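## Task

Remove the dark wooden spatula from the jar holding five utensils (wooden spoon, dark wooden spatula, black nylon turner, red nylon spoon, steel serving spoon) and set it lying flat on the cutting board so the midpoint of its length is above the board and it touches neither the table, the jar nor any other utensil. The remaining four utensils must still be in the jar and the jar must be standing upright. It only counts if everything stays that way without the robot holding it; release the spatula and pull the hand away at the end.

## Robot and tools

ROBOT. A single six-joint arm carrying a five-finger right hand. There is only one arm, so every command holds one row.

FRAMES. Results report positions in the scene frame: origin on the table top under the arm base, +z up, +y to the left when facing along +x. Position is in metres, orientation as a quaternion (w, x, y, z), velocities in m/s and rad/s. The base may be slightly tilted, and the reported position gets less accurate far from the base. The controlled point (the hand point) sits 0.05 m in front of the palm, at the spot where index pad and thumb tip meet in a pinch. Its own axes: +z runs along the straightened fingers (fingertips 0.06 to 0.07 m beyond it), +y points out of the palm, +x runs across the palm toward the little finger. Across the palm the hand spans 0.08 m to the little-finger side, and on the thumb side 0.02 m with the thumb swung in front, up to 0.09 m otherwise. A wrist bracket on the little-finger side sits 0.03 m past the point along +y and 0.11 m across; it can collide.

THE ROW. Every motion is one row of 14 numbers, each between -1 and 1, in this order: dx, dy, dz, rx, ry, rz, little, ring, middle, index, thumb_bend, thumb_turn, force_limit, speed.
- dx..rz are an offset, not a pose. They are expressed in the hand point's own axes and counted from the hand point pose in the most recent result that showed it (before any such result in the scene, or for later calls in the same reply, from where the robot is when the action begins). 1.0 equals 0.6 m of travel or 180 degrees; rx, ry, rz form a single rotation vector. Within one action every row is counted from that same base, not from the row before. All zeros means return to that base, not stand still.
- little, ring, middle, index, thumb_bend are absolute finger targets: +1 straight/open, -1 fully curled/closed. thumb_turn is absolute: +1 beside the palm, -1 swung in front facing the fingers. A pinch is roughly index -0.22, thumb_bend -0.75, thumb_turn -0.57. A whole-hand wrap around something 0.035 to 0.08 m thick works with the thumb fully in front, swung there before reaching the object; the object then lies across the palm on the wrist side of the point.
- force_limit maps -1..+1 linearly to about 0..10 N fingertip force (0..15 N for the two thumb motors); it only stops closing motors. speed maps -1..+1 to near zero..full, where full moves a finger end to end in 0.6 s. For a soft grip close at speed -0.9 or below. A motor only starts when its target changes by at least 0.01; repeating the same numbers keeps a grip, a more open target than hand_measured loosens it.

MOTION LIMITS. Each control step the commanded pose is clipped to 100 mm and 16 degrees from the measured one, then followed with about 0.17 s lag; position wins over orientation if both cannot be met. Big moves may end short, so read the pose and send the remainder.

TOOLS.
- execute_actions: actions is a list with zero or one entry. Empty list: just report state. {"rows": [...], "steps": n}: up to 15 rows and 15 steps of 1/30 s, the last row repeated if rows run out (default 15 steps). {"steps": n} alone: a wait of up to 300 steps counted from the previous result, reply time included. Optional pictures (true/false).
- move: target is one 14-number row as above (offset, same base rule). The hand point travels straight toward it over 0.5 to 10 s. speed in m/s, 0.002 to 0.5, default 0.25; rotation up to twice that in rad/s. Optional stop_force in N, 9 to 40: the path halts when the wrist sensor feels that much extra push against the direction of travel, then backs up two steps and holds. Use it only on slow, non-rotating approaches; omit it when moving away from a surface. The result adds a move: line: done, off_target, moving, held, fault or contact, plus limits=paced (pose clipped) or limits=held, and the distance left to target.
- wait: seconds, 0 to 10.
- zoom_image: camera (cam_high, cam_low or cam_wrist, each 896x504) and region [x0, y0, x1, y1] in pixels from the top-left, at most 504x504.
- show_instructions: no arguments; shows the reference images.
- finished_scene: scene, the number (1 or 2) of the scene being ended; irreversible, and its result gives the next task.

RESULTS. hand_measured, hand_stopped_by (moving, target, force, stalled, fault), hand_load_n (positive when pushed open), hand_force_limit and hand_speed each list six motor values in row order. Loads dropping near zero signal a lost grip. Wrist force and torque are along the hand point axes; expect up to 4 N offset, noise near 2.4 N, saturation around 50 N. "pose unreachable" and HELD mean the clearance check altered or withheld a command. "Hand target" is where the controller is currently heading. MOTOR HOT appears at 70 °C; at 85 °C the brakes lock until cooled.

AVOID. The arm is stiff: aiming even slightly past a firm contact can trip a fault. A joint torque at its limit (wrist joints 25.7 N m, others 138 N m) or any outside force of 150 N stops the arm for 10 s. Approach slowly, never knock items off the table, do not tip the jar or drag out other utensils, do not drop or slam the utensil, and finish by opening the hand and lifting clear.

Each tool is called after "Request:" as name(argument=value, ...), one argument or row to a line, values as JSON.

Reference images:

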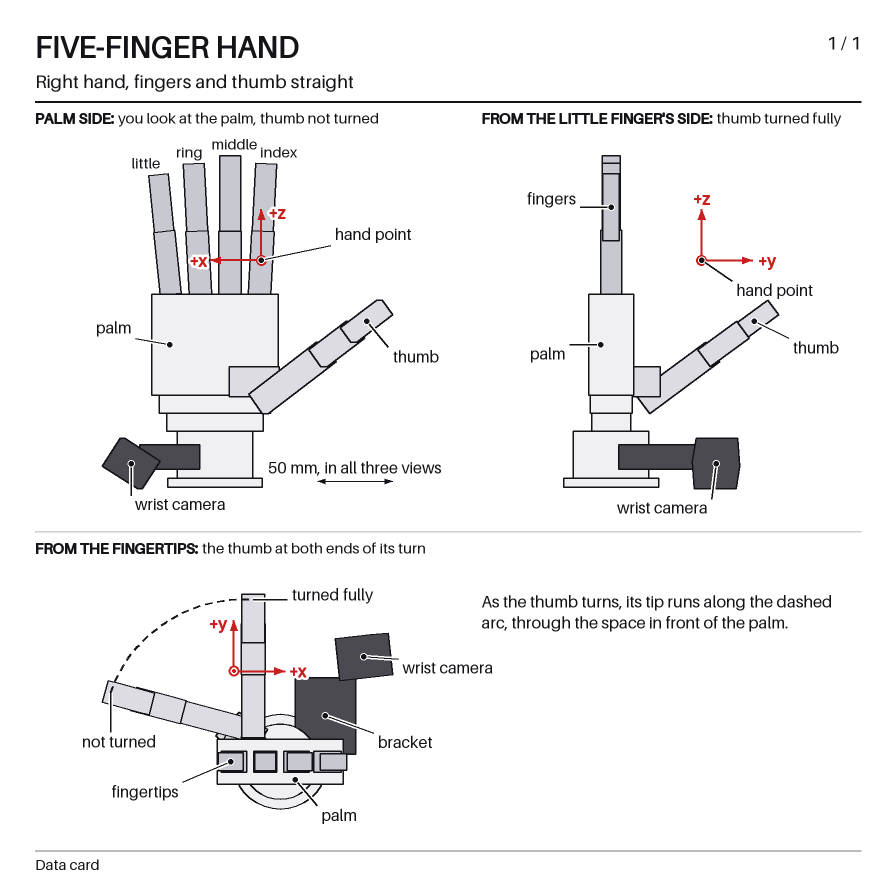

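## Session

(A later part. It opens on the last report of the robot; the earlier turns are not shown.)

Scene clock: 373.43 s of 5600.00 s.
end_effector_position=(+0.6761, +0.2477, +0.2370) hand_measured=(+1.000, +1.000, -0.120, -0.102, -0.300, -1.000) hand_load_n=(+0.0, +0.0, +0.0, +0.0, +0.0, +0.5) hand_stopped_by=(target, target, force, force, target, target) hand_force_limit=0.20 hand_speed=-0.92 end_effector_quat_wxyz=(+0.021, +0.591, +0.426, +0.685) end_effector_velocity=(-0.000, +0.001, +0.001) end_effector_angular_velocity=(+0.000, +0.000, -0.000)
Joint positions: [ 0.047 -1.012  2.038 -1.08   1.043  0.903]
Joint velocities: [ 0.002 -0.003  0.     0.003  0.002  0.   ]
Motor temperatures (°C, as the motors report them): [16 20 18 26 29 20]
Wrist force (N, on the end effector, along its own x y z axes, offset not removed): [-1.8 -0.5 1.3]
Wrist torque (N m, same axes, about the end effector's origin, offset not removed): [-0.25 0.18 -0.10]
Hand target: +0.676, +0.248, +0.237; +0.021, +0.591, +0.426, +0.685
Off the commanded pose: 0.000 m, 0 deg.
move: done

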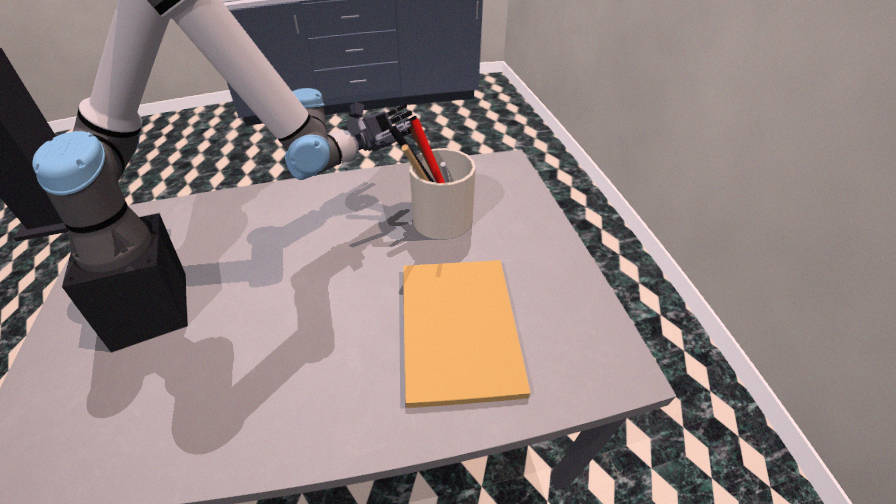

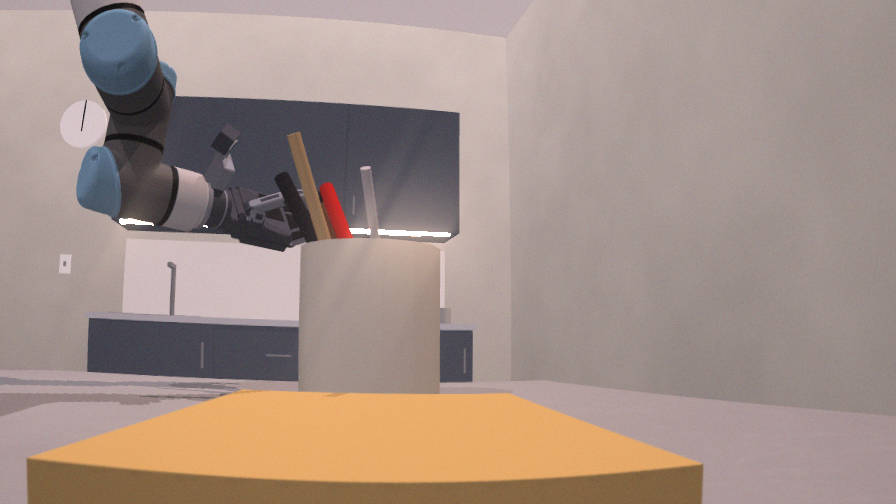

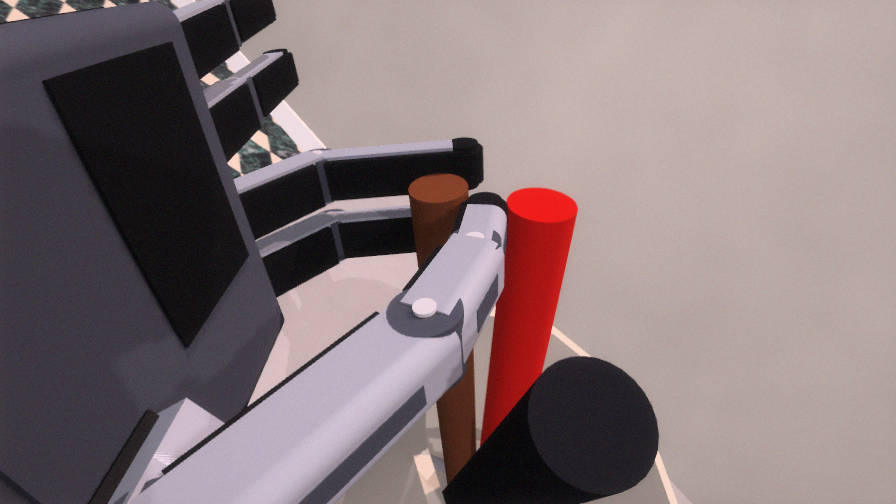

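Request:
move(
  target=[-0.006, 0.02, -0.012, 0, 0, 0, 1, 1, 0.9, 0.9, -0.3, -1, 0.2, 0.3],
  speed=0.015,
)

Request:
move(
  target=[0, 0.008, -0.035, 0, 0, 0, 1, 1, 0.9, 0.9, -0.3, -1, 0.2, 0.3],
  speed=0.015,
)

Scene clock: 494.67 s of 5600.00 s.
end_effector_position=(+0.6769, +0.2343, +0.2418) hand_measured=(+1.000, +1.000, +0.900, +0.900, -0.300, -1.000) hand_load_n=(+0.0, +0.0, +0.0, +0.0, -0.5, -0.5) hand_stopped_by=(target, target, target, target, target, target) hand_force_limit=0.20 hand_speed=0.30 end_effector_quat_wxyz=(+0.021, +0.591, +0.426, +0.685) end_effector_velocity=(+0.000, -0.001, +0.001) end_effector_angular_velocity=(+0.000, -0.001, +0.000)
Joint positions: [ 0.015 -1.028  2.051 -1.077  1.012  0.904]
Joint velocities: [-0.004 -0.002  0.001  0.    -0.004  0.   ]
Motor temperatures (°C, as the motors report them): [16 20 18 26 29 21]
Wrist force (N, on the end effector, along its own x y z axes, offset not removed): [-0.9 -0.1 0.8]
Wrist torque (N m, same axes, about the end effector's origin, offset not removed): [-0.06 0.22 -0.03]
Hand target: +0.677, +0.234, +0.242; +0.021, +0.591, +0.426, +0.685
Off the commanded pose: 0.000 m, 0 deg.
After step 90, 117.00 s passed at rest.
move: done

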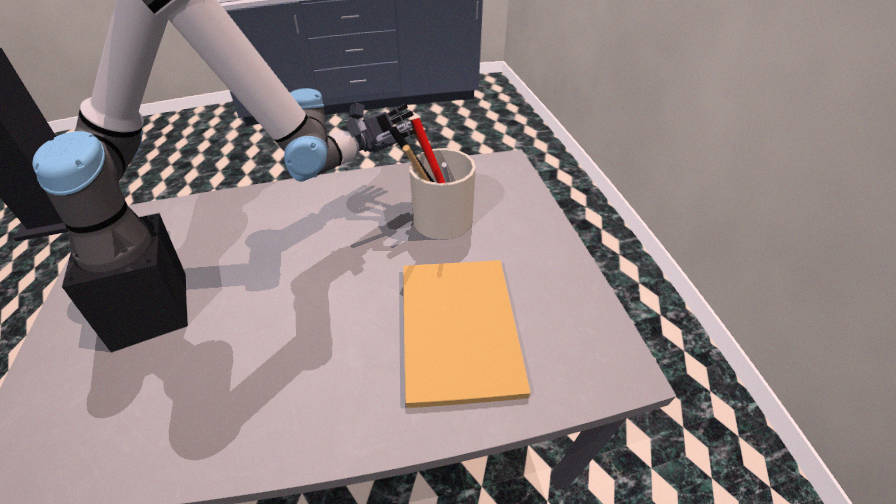

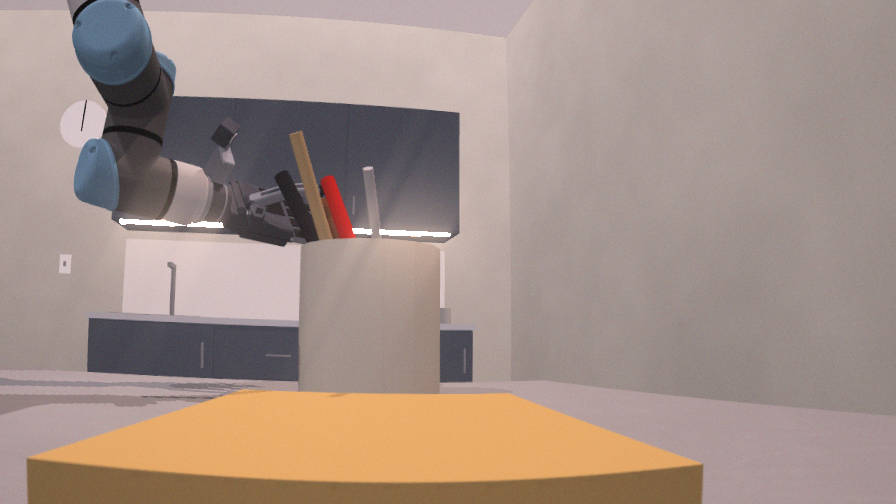

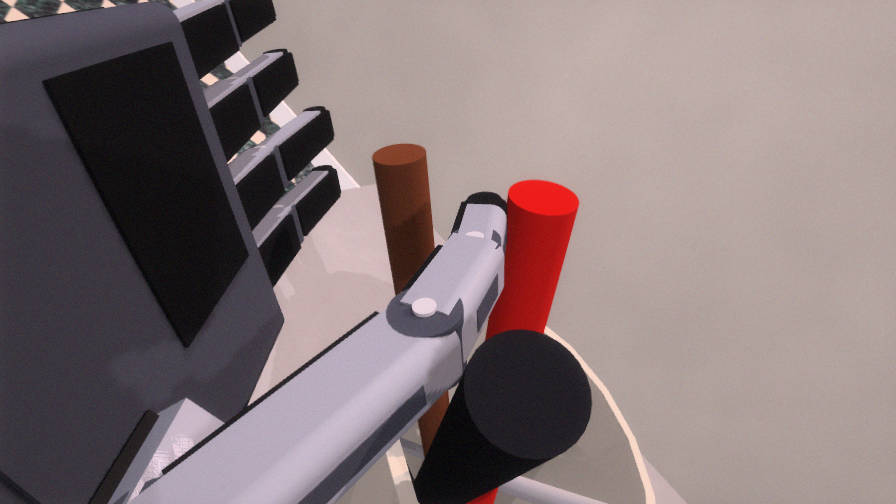

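Scene clock: 496.37 s of 5600.00 s.
end_effector_position=(+0.6619, +0.2196, +0.2459) hand_measured=(+1.000, +1.000, +0.900, +0.900, -0.300, -1.000) hand_load_n=(+0.0, +0.0, +0.0, +0.0, -0.5, +0.0) hand_stopped_by=(target, target, target, target, target, target) hand_force_limit=0.20 hand_speed=0.30 end_effector_quat_wxyz=(+0.021, +0.591, +0.426, +0.685) end_effector_velocity=(-0.001, -0.001, +0.001) end_effector_angular_velocity=(-0.000, -0.001, +0.001)
Joint positions: [-0.019 -1.061  2.108 -1.102  0.977  0.907]
Joint velocities: [-0.003 -0.004  0.004 -0.002 -0.003 -0.   ]
Motor temperatures (°C, as the motors report them): [16 20 18 26 29 21]
Wrist force (N, on the end effector, along its own x y z axes, offset not removed): [-2.7 -1.7 0.7]
Wrist torque (N m, same axes, about the end effector's origin, offset not removed): [-0.30 0.39 -0.14]
Hand target: +0.662, +0.220, +0.246; +0.021, +0.591, +0.426, +0.685
Off the commanded pose: 0.000 m, 0 deg.
move: done

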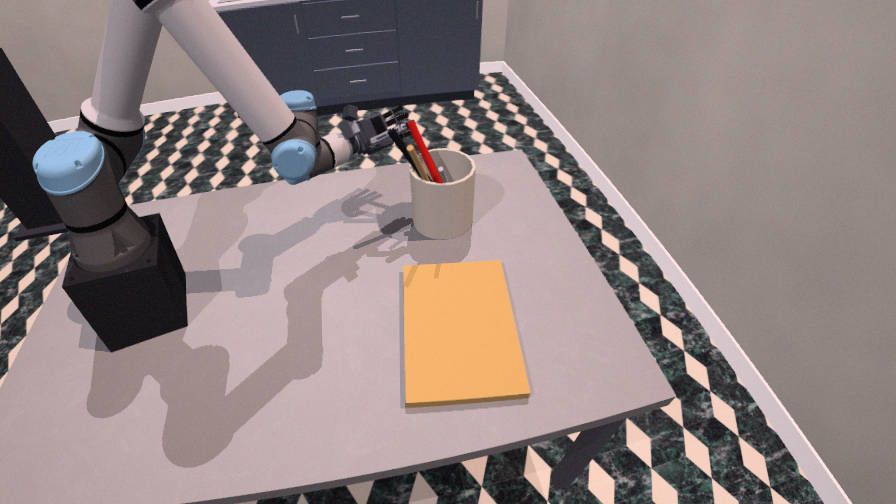

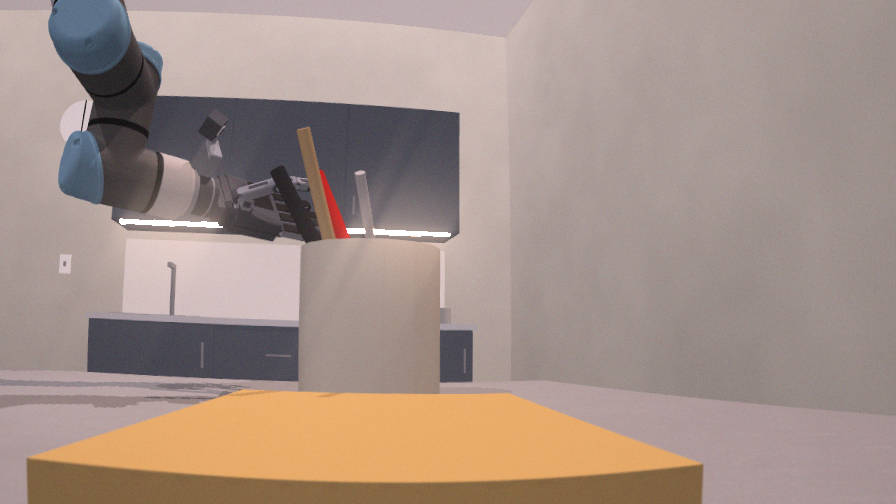

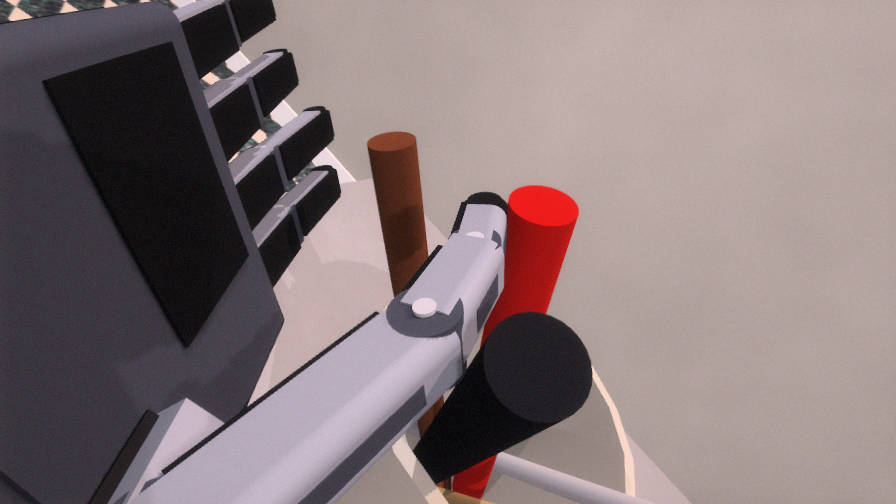

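Request:
move(
  target=[0, -0.028, 0.0, 0, 0, 0, 1, 1, 0.9, 0.9, -0.3, -1, 0.2, 0.3],
  speed=0.02,
)

Scene clock: 499.77 s of 5600.00 s.
end_effector_position=(+0.6540, +0.2302, +0.2358) hand_measured=(+1.000, +1.000, +0.900, +0.900, -0.300, -1.000) hand_load_n=(+0.0, +0.0, +0.0, +0.0, +0.0, +0.0) hand_stopped_by=(target, target, target, target, target, target) hand_force_limit=0.20 hand_speed=0.30 end_effector_quat_wxyz=(+0.021, +0.591, +0.426, +0.685) end_effector_velocity=(-0.000, +0.001, -0.001) end_effector_angular_velocity=(+0.000, -0.001, -0.000)
Joint positions: [ 0.008 -1.039  2.118 -1.133  1.004  0.905]
Joint velocities: [ 0.002  0.002  0.001 -0.004  0.003  0.   ]
Motor temperatures (°C, as the motors report them): [16 20 18 26 29 21]
Wrist force (N, on the end effector, along its own x y z axes, offset not removed): [-1.1 -1.1 1.2]
Wrist torque (N m, same axes, about the end effector's origin, offset not removed): [-0.30 0.10 -0.02]
Hand target: +0.654, +0.230, +0.236; +0.021, +0.591, +0.426, +0.685
Off the commanded pose: 0.000 m, 0 deg.
move: done

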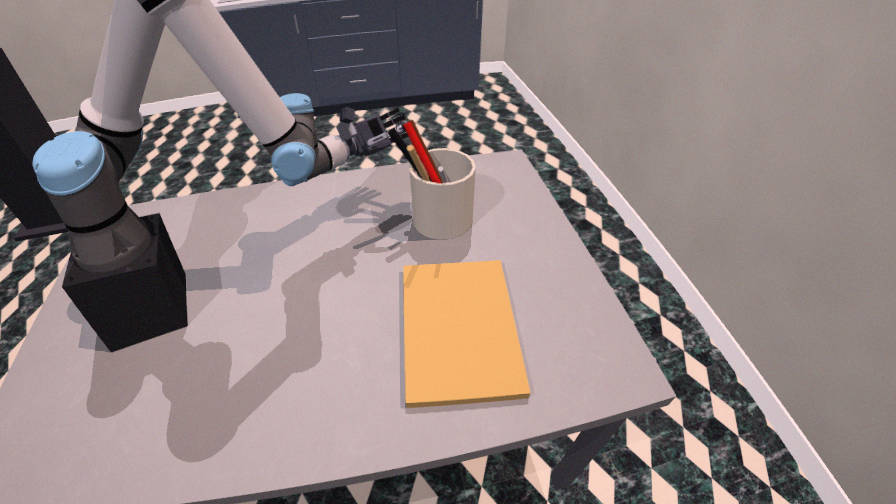

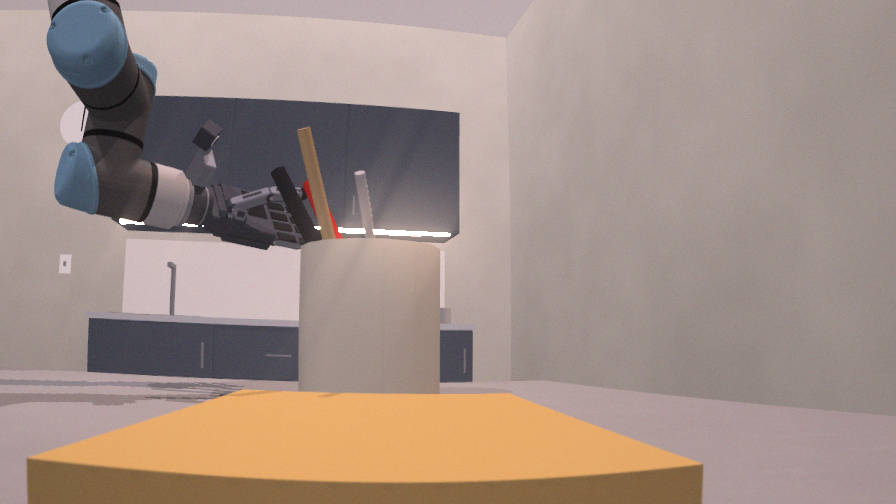

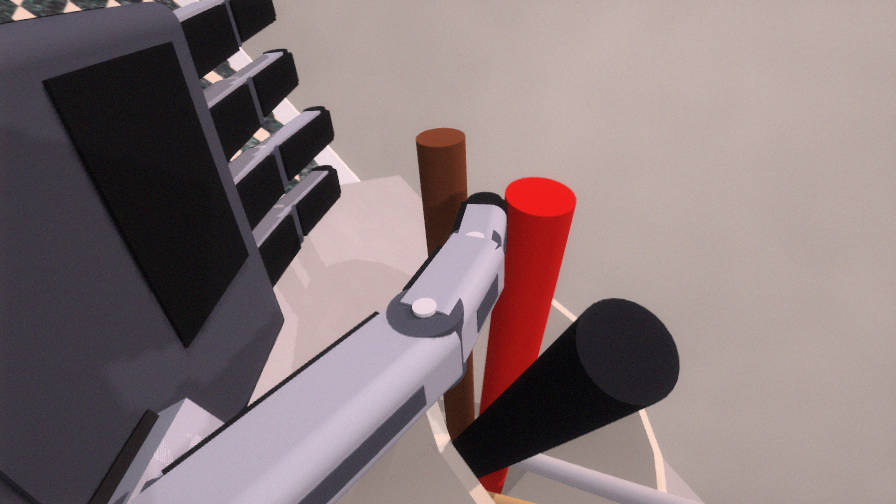

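Request:
move(
  target=[-0.006, 0.0, -0.05, 0, 0, 0, 1, 1, 0.9, 0.9, -0.3, -1, 0.2, 0.3],
  speed=0.02,
)

Scene clock: 516.47 s of 5600.00 s.
end_effector_position=(+0.6304, +0.2116, +0.2348) hand_measured=(+1.000, +1.000, +0.900, +0.900, -0.300, -1.000) hand_load_n=(+0.0, +0.0, +0.0, +0.0, +0.0, +0.0) hand_stopped_by=(target, target, target, target, target, target) hand_force_limit=0.20 hand_speed=0.30 end_effector_quat_wxyz=(+0.021, +0.591, +0.426, +0.685) end_effector_velocity=(-0.001, -0.002, +0.001) end_effector_angular_velocity=(-0.000, -0.001, -0.002)
Joint positions: [-0.04  -1.067  2.202 -1.191  0.957  0.908]
Joint velocities: [-0.005 -0.003  0.005 -0.003 -0.003  0.   ]
Motor temperatures (°C, as the motors report them): [16 20 18 26 29 21]
Wrist force (N, on the end effector, along its own x y z axes, offset not removed): [-1.4 -0.2 0.9]
Wrist torque (N m, same axes, about the end effector's origin, offset not removed): [-0.18 0.16 -0.07]
Hand target: +0.630, +0.212, +0.235; +0.021, +0.591, +0.426, +0.685
Off the commanded pose: 0.000 m, 0 deg.
After step 90, 11.90 s passed at rest.
move: done

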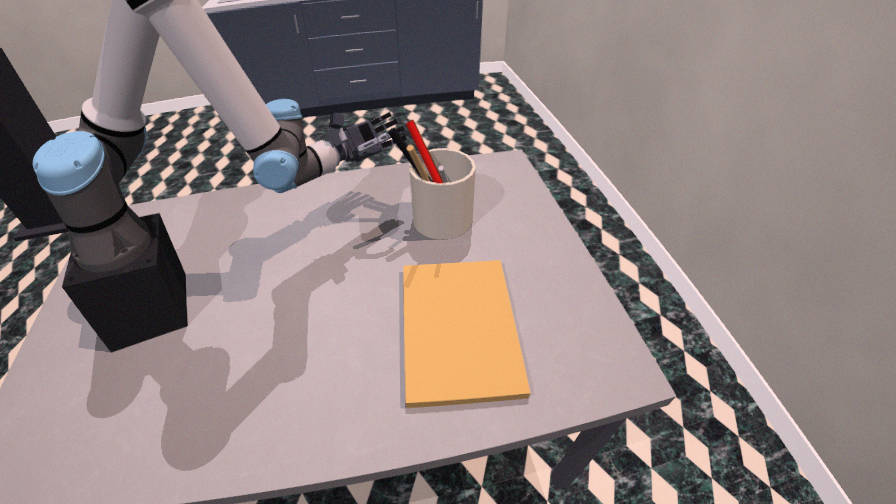

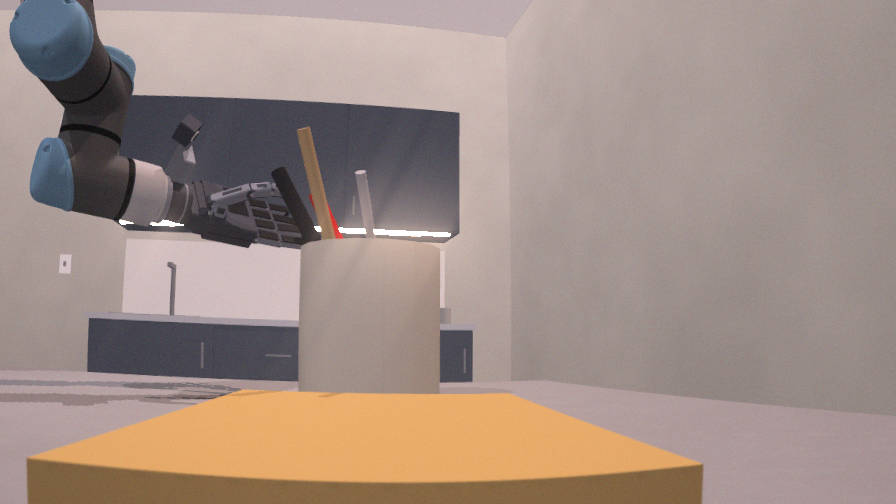

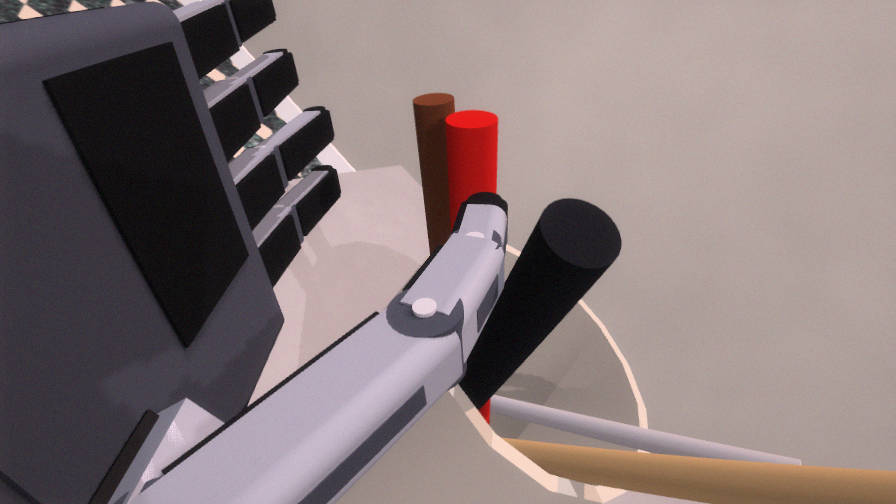

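Request:
move(
  target=[0.108, 0, 0, 0, 0, 0, 1, 1, 0.15, 0.15, -0.5, -1, 0.2, 0.0],
  speed=0.15,
)

Request:
move(
  target=[0, -0.030, 0.153, -0.389, 0, 0, 1, 1, 0.15, 0.15, -0.5, -1, 0.2, 0.0],
  speed=0.35,
)

Request:
move(
  target=[-0.065, 0, 0, 0, 0, 0, 1, 1, 0.15, 0.15, -0.5, -1, 0.2, 0.0],
  speed=0.1,
)

Scene clock: 560.50 s of 5600.00 s.
end_effector_position=(+0.6107, +0.2460, +0.2858) hand_measured=(+1.000, +1.000, +0.150, +0.150, -0.500, -1.000) hand_load_n=(+0.0, +0.0, +0.0, +0.0, +0.0, +0.0) hand_stopped_by=(target, target, target, target, target, target) hand_force_limit=0.20 hand_speed=0.00 end_effector_quat_wxyz=(+0.021, +0.591, +0.426, +0.685) end_effector_velocity=(-0.001, +0.001, +0.002) end_effector_angular_velocity=(+0.000, +0.001, +0.000)
Joint positions: [ 0.051 -1.211  2.219 -1.061  1.048  0.902]
Joint velocities: [ 0.003 -0.005  0.001  0.005  0.003  0.   ]
Motor temperatures (°C, as the motors report them): [16 20 18 26 29 21]
Wrist force (N, on the end effector, along its own x y z axes, offset not removed): [0.8 -1.6 1.4]
Wrist torque (N m, same axes, about the end effector's origin, offset not removed): [-0.46 -0.13 0.02]
Hand target: +0.611, +0.246, +0.286; +0.021, +0.591, +0.426, +0.685
Off the commanded pose: 0.000 m, 0 deg.
After step 90, 40.10 s passed at rest.
move: done

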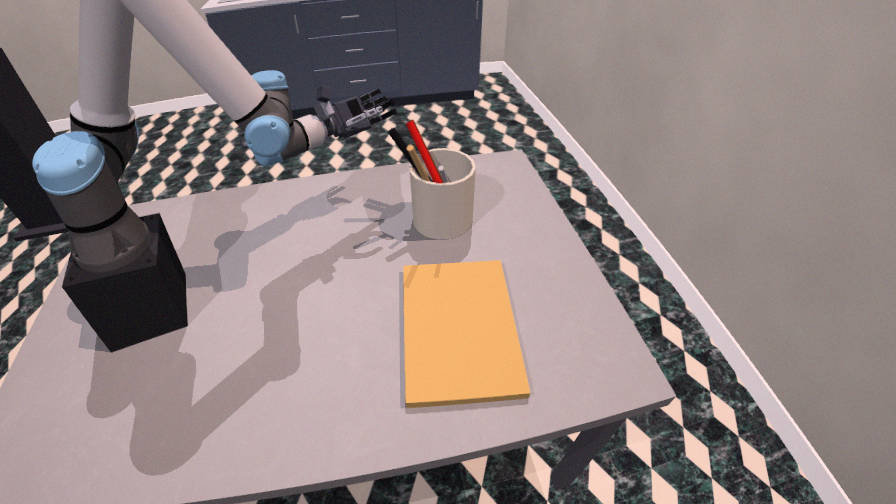

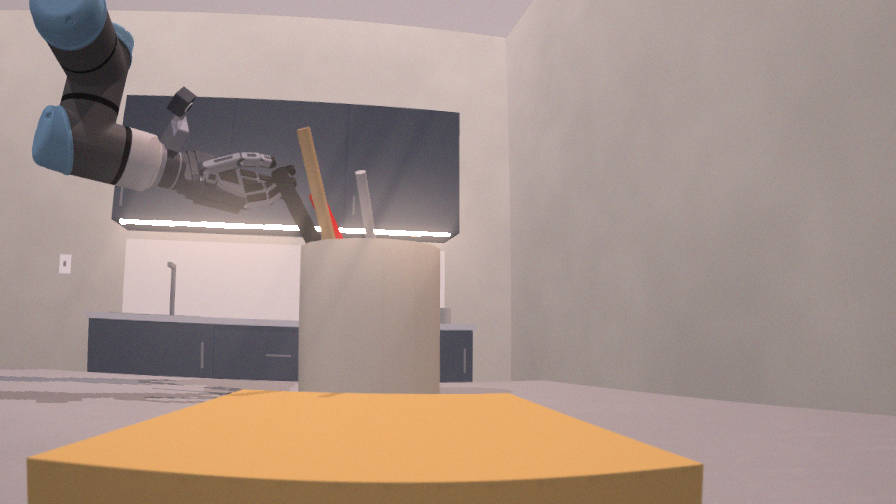

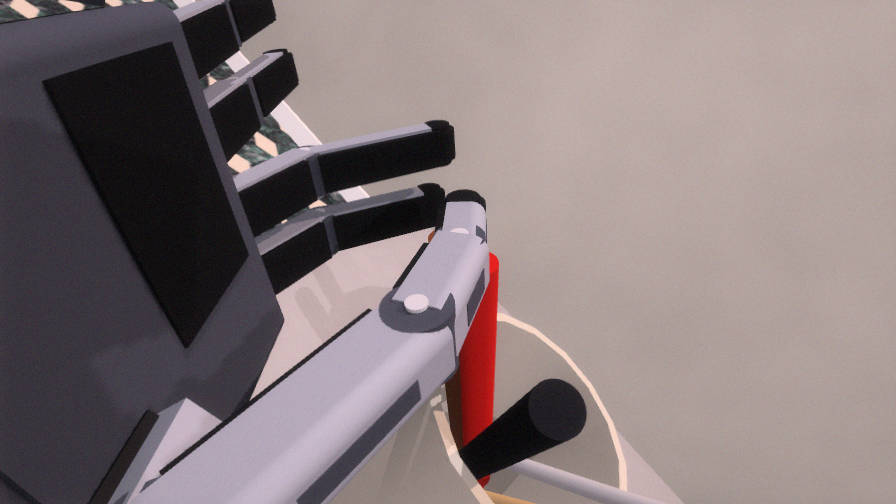

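Scene clock: 562.83 s of 5600.00 s.
end_effector_position=(+0.6781, +0.3088, +0.2692) hand_measured=(+1.000, +1.000, +0.150, +0.150, -0.500, -1.000) hand_load_n=(+0.0, +0.0, +0.0, +0.0, +0.0, +0.0) hand_stopped_by=(target, target, target, target, target, target) hand_force_limit=0.20 hand_speed=0.00 end_effector_quat_wxyz=(+0.356, +0.473, -0.044, +0.805) end_effector_velocity=(+0.001, -0.001, +0.001) end_effector_angular_velocity=(-0.000, -0.007, -0.010)
Joint positions: [ 0.524 -0.508  1.431 -1.975  2.353  0.456]
Joint velocities: [-0.002  0.007 -0.011 -0.011  0.001 -0.012]
Motor temperatures (°C, as the motors report them): [16 20 18 26 29 21]
Wrist force (N, on the end effector, along its own x y z axes, offset not removed): [-2.5 0.0 1.8]
Wrist torque (N m, same axes, about the end effector's origin, offset not removed): [-0.20 0.37 -0.08]
Hand target: +0.678, +0.309, +0.269; +0.356, +0.472, -0.044, +0.805
Off the commanded pose: 0.000 m, 0 deg.
move: done

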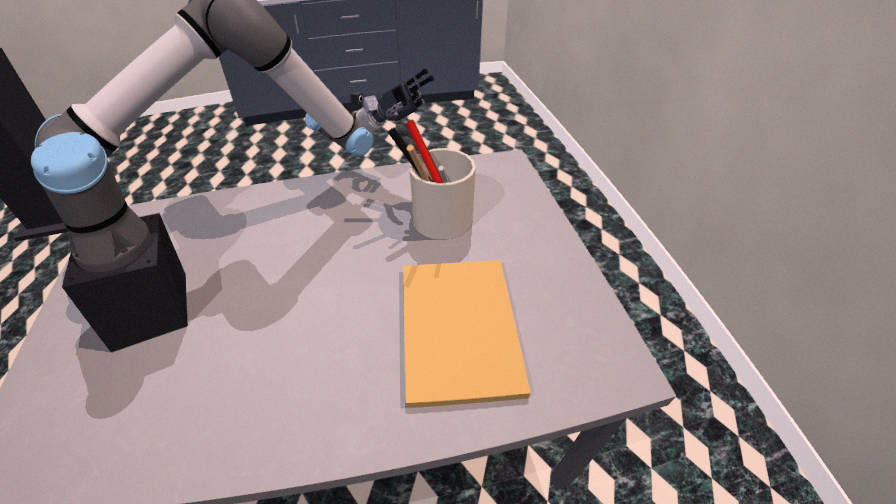

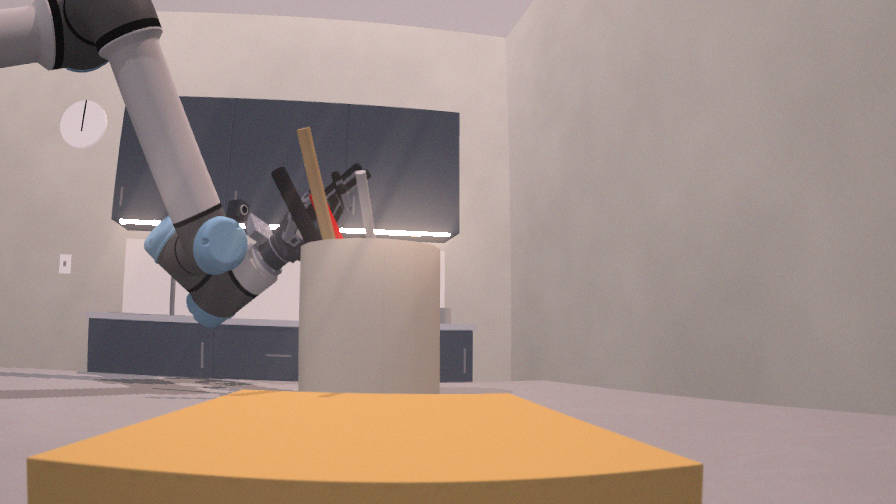

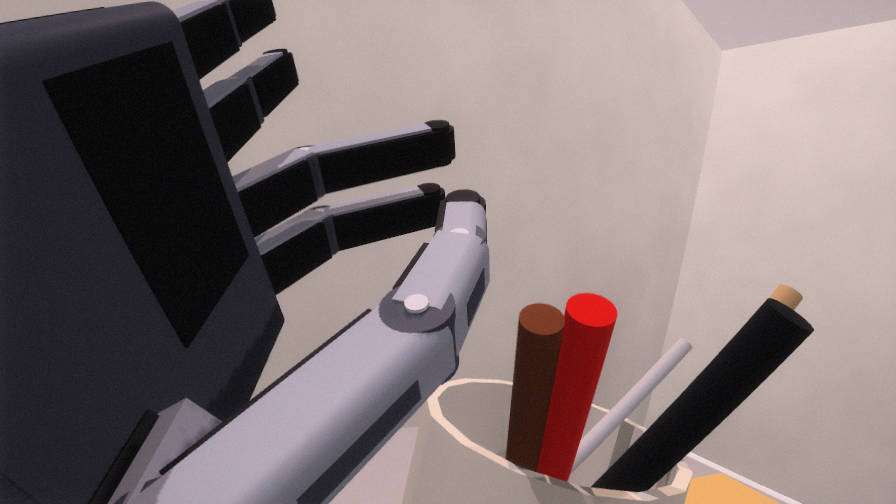

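Scene clock: 563.70 s of 5600.00 s.
end_effector_position=(+0.6897, +0.2882, +0.2385) hand_measured=(+1.000, +1.000, +0.150, +0.150, -0.500, -1.000) hand_load_n=(+0.0, +0.0, +0.0, +0.0, +0.0, +0.0) hand_stopped_by=(target, target, target, target, target, target) hand_force_limit=0.20 hand_speed=0.00 end_effector_quat_wxyz=(+0.356, +0.472, -0.044, +0.805) end_effector_velocity=(+0.001, -0.001, -0.002) end_effector_angular_velocity=(-0.000, +0.001, -0.001)
Joint positions: [ 0.488 -0.456  1.411 -1.978  2.335  0.499]
Joint velocities: [-0.003  0.004 -0.003  0.001 -0.001  0.002]
Motor temperatures (°C, as the motors report them): [16 20 18 26 29 21]
Wrist force (N, on the end effector, along its own x y z axes, offset not removed): [-0.4 -0.1 1.7]
Wrist torque (N m, same axes, about the end effector's origin, offset not removed): [-0.17 0.00 0.07]
Hand target: +0.690, +0.288, +0.238; +0.356, +0.472, -0.044, +0.805
Off the commanded pose: 0.000 m, 0 deg.
move: done

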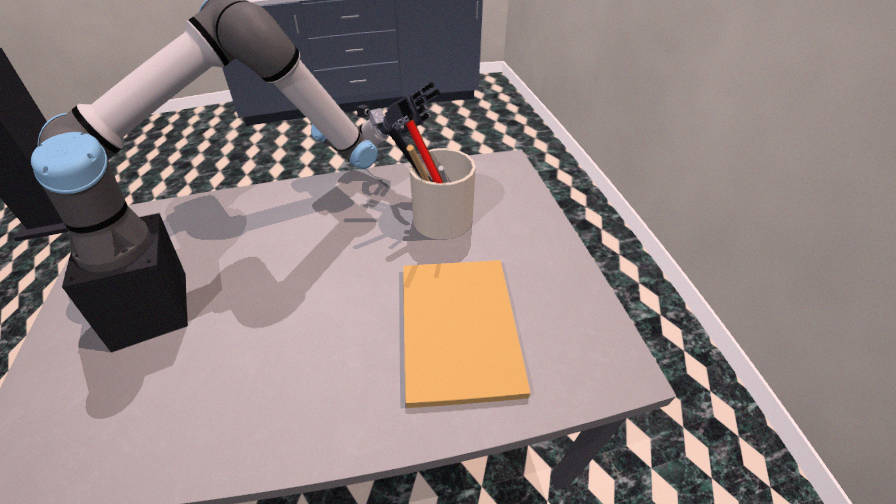

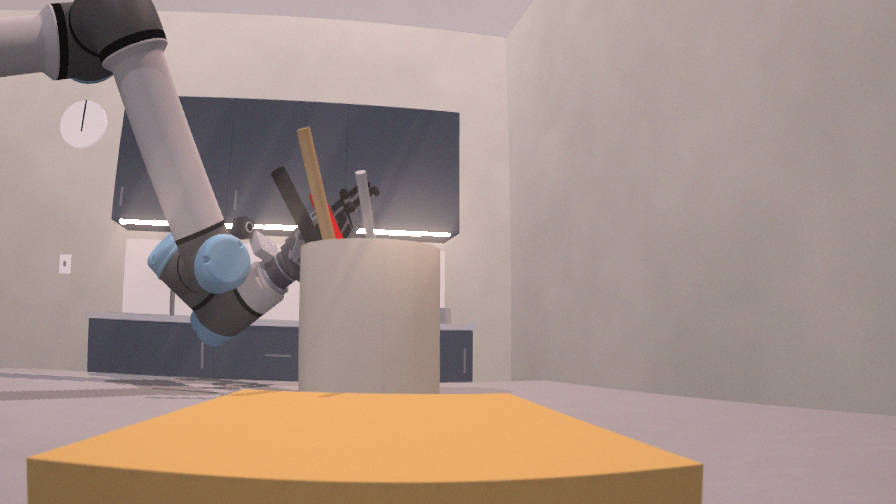

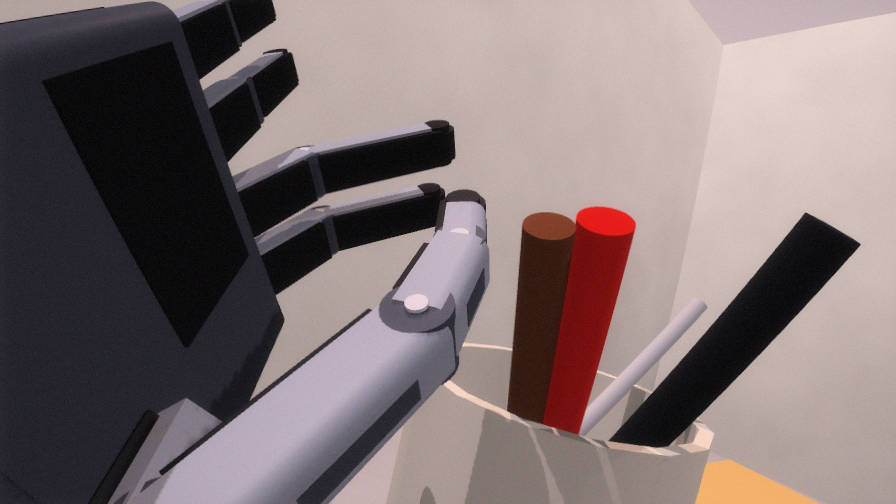

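Request:
move(
  target=[-0.048, 0.015, -0.005, 0, 0, 0, 1, 1, 0.15, 0.15, -0.5, -1, 0.2, 0.0],
  speed=0.06,
)

Request:
move(
  target=[0, 0.037, 0, 0, 0, 0, 1, 1, 0.15, 0.15, -0.5, -1, 0.2, 0.0],
  speed=0.03,
)

Scene clock: 572.47 s of 5600.00 s.
end_effector_position=(+0.6907, +0.2675, +0.2165) hand_measured=(+1.000, +1.000, +0.150, +0.150, -0.500, -1.000) hand_load_n=(+0.0, +0.0, +0.0, +0.0, +0.0, +0.0) hand_stopped_by=(target, target, target, target, target, target) hand_force_limit=0.20 hand_speed=0.00 end_effector_quat_wxyz=(+0.356, +0.472, -0.044, +0.805) end_effector_velocity=(-0.000, -0.001, -0.002) end_effector_angular_velocity=(-0.001, +0.001, -0.000)
Joint positions: [ 0.46  -0.427  1.427 -1.999  2.32   0.531]
Joint velocities: [-0.002  0.003  0.001 -0.002 -0.001  0.001]
Motor temperatures (°C, as the motors report them): [16 20 18 26 29 21]
Wrist force (N, on the end effector, along its own x y z axes, offset not removed): [-1.2 -0.8 1.2]
Wrist torque (N m, same axes, about the end effector's origin, offset not removed): [-0.32 0.19 0.03]
Hand target: +0.691, +0.267, +0.216; +0.356, +0.472, -0.044, +0.805
Off the commanded pose: 0.000 m, 0 deg.
After step 90, 4.87 s passed at rest.
move: done

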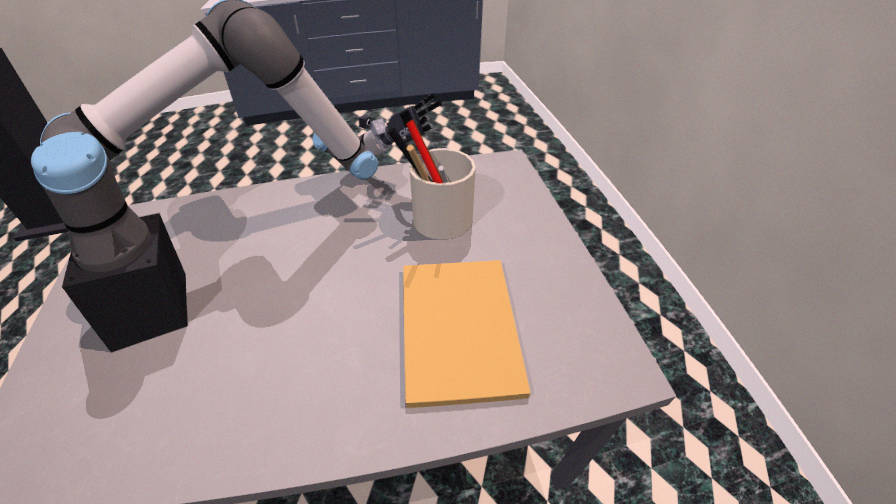

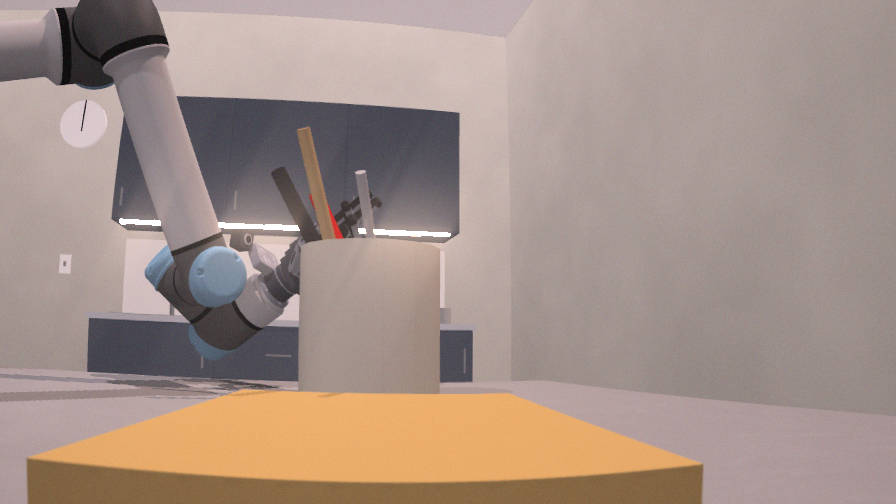

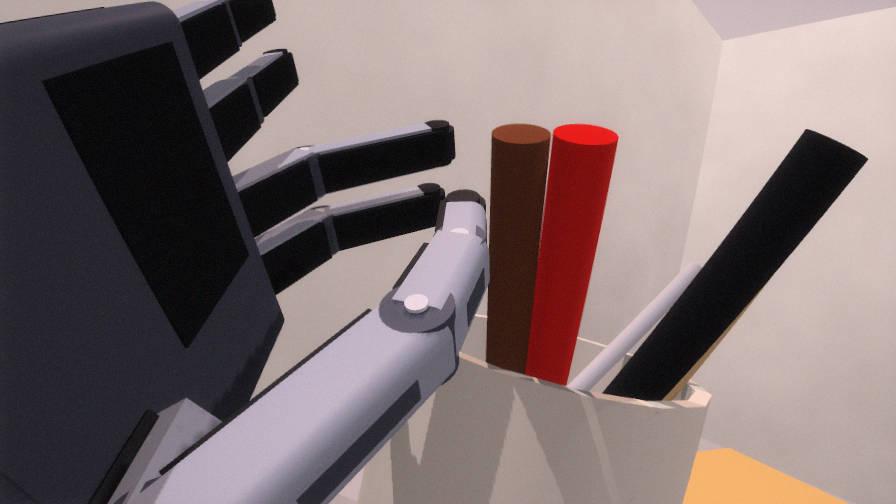

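Scene clock: 573.53 s of 5600.00 s.
end_effector_position=(+0.6771, +0.2511, +0.2224) hand_measured=(+1.000, +1.000, +0.150, +0.150, -0.500, -1.000) hand_load_n=(+0.0, +0.0, +0.0, +0.0, +0.0, +0.0) hand_stopped_by=(target, target, target, target, target, target) hand_force_limit=0.20 hand_speed=0.00 end_effector_quat_wxyz=(+0.356, +0.472, -0.044, +0.805) end_effector_velocity=(-0.001, -0.001, -0.000) end_effector_angular_velocity=(-0.001, +0.001, +0.001)
Joint positions: [ 0.448 -0.463  1.506 -2.033  2.314  0.546]
Joint velocities: [-0.    -0.002  0.006 -0.002 -0.001  0.001]
Motor temperatures (°C, as the motors report them): [16 20 18 26 29 21]
Wrist force (N, on the end effector, along its own x y z axes, offset not removed): [-1.5 -0.6 1.1]
Wrist torque (N m, same axes, about the end effector's origin, offset not removed): [-0.24 0.28 -0.02]
Hand target: +0.677, +0.251, +0.222; +0.356, +0.472, -0.044, +0.805
Off the commanded pose: 0.000 m, 0 deg.
move: done

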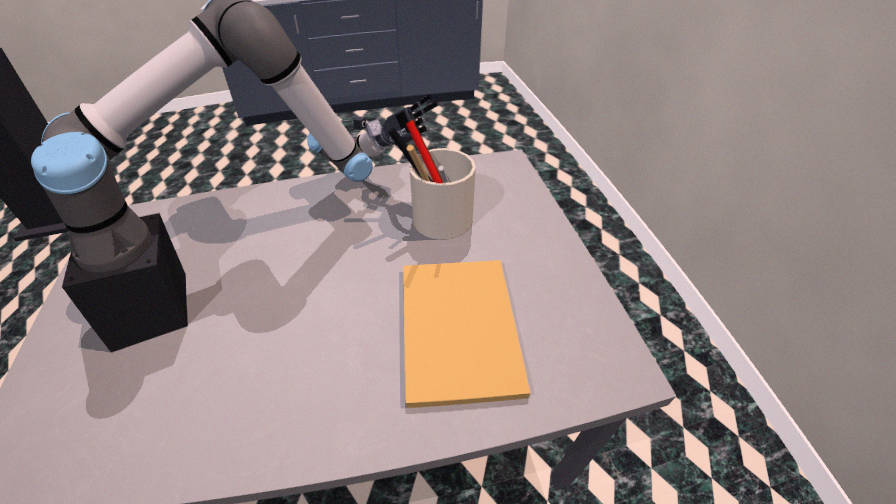

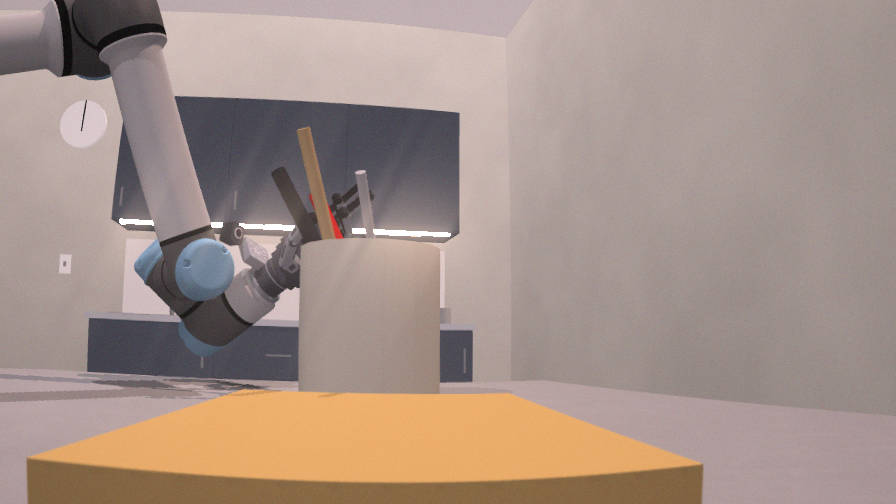

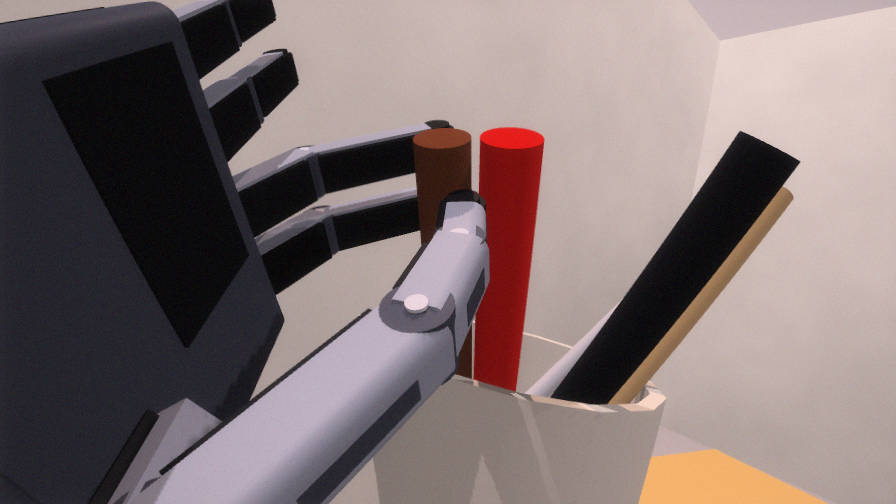

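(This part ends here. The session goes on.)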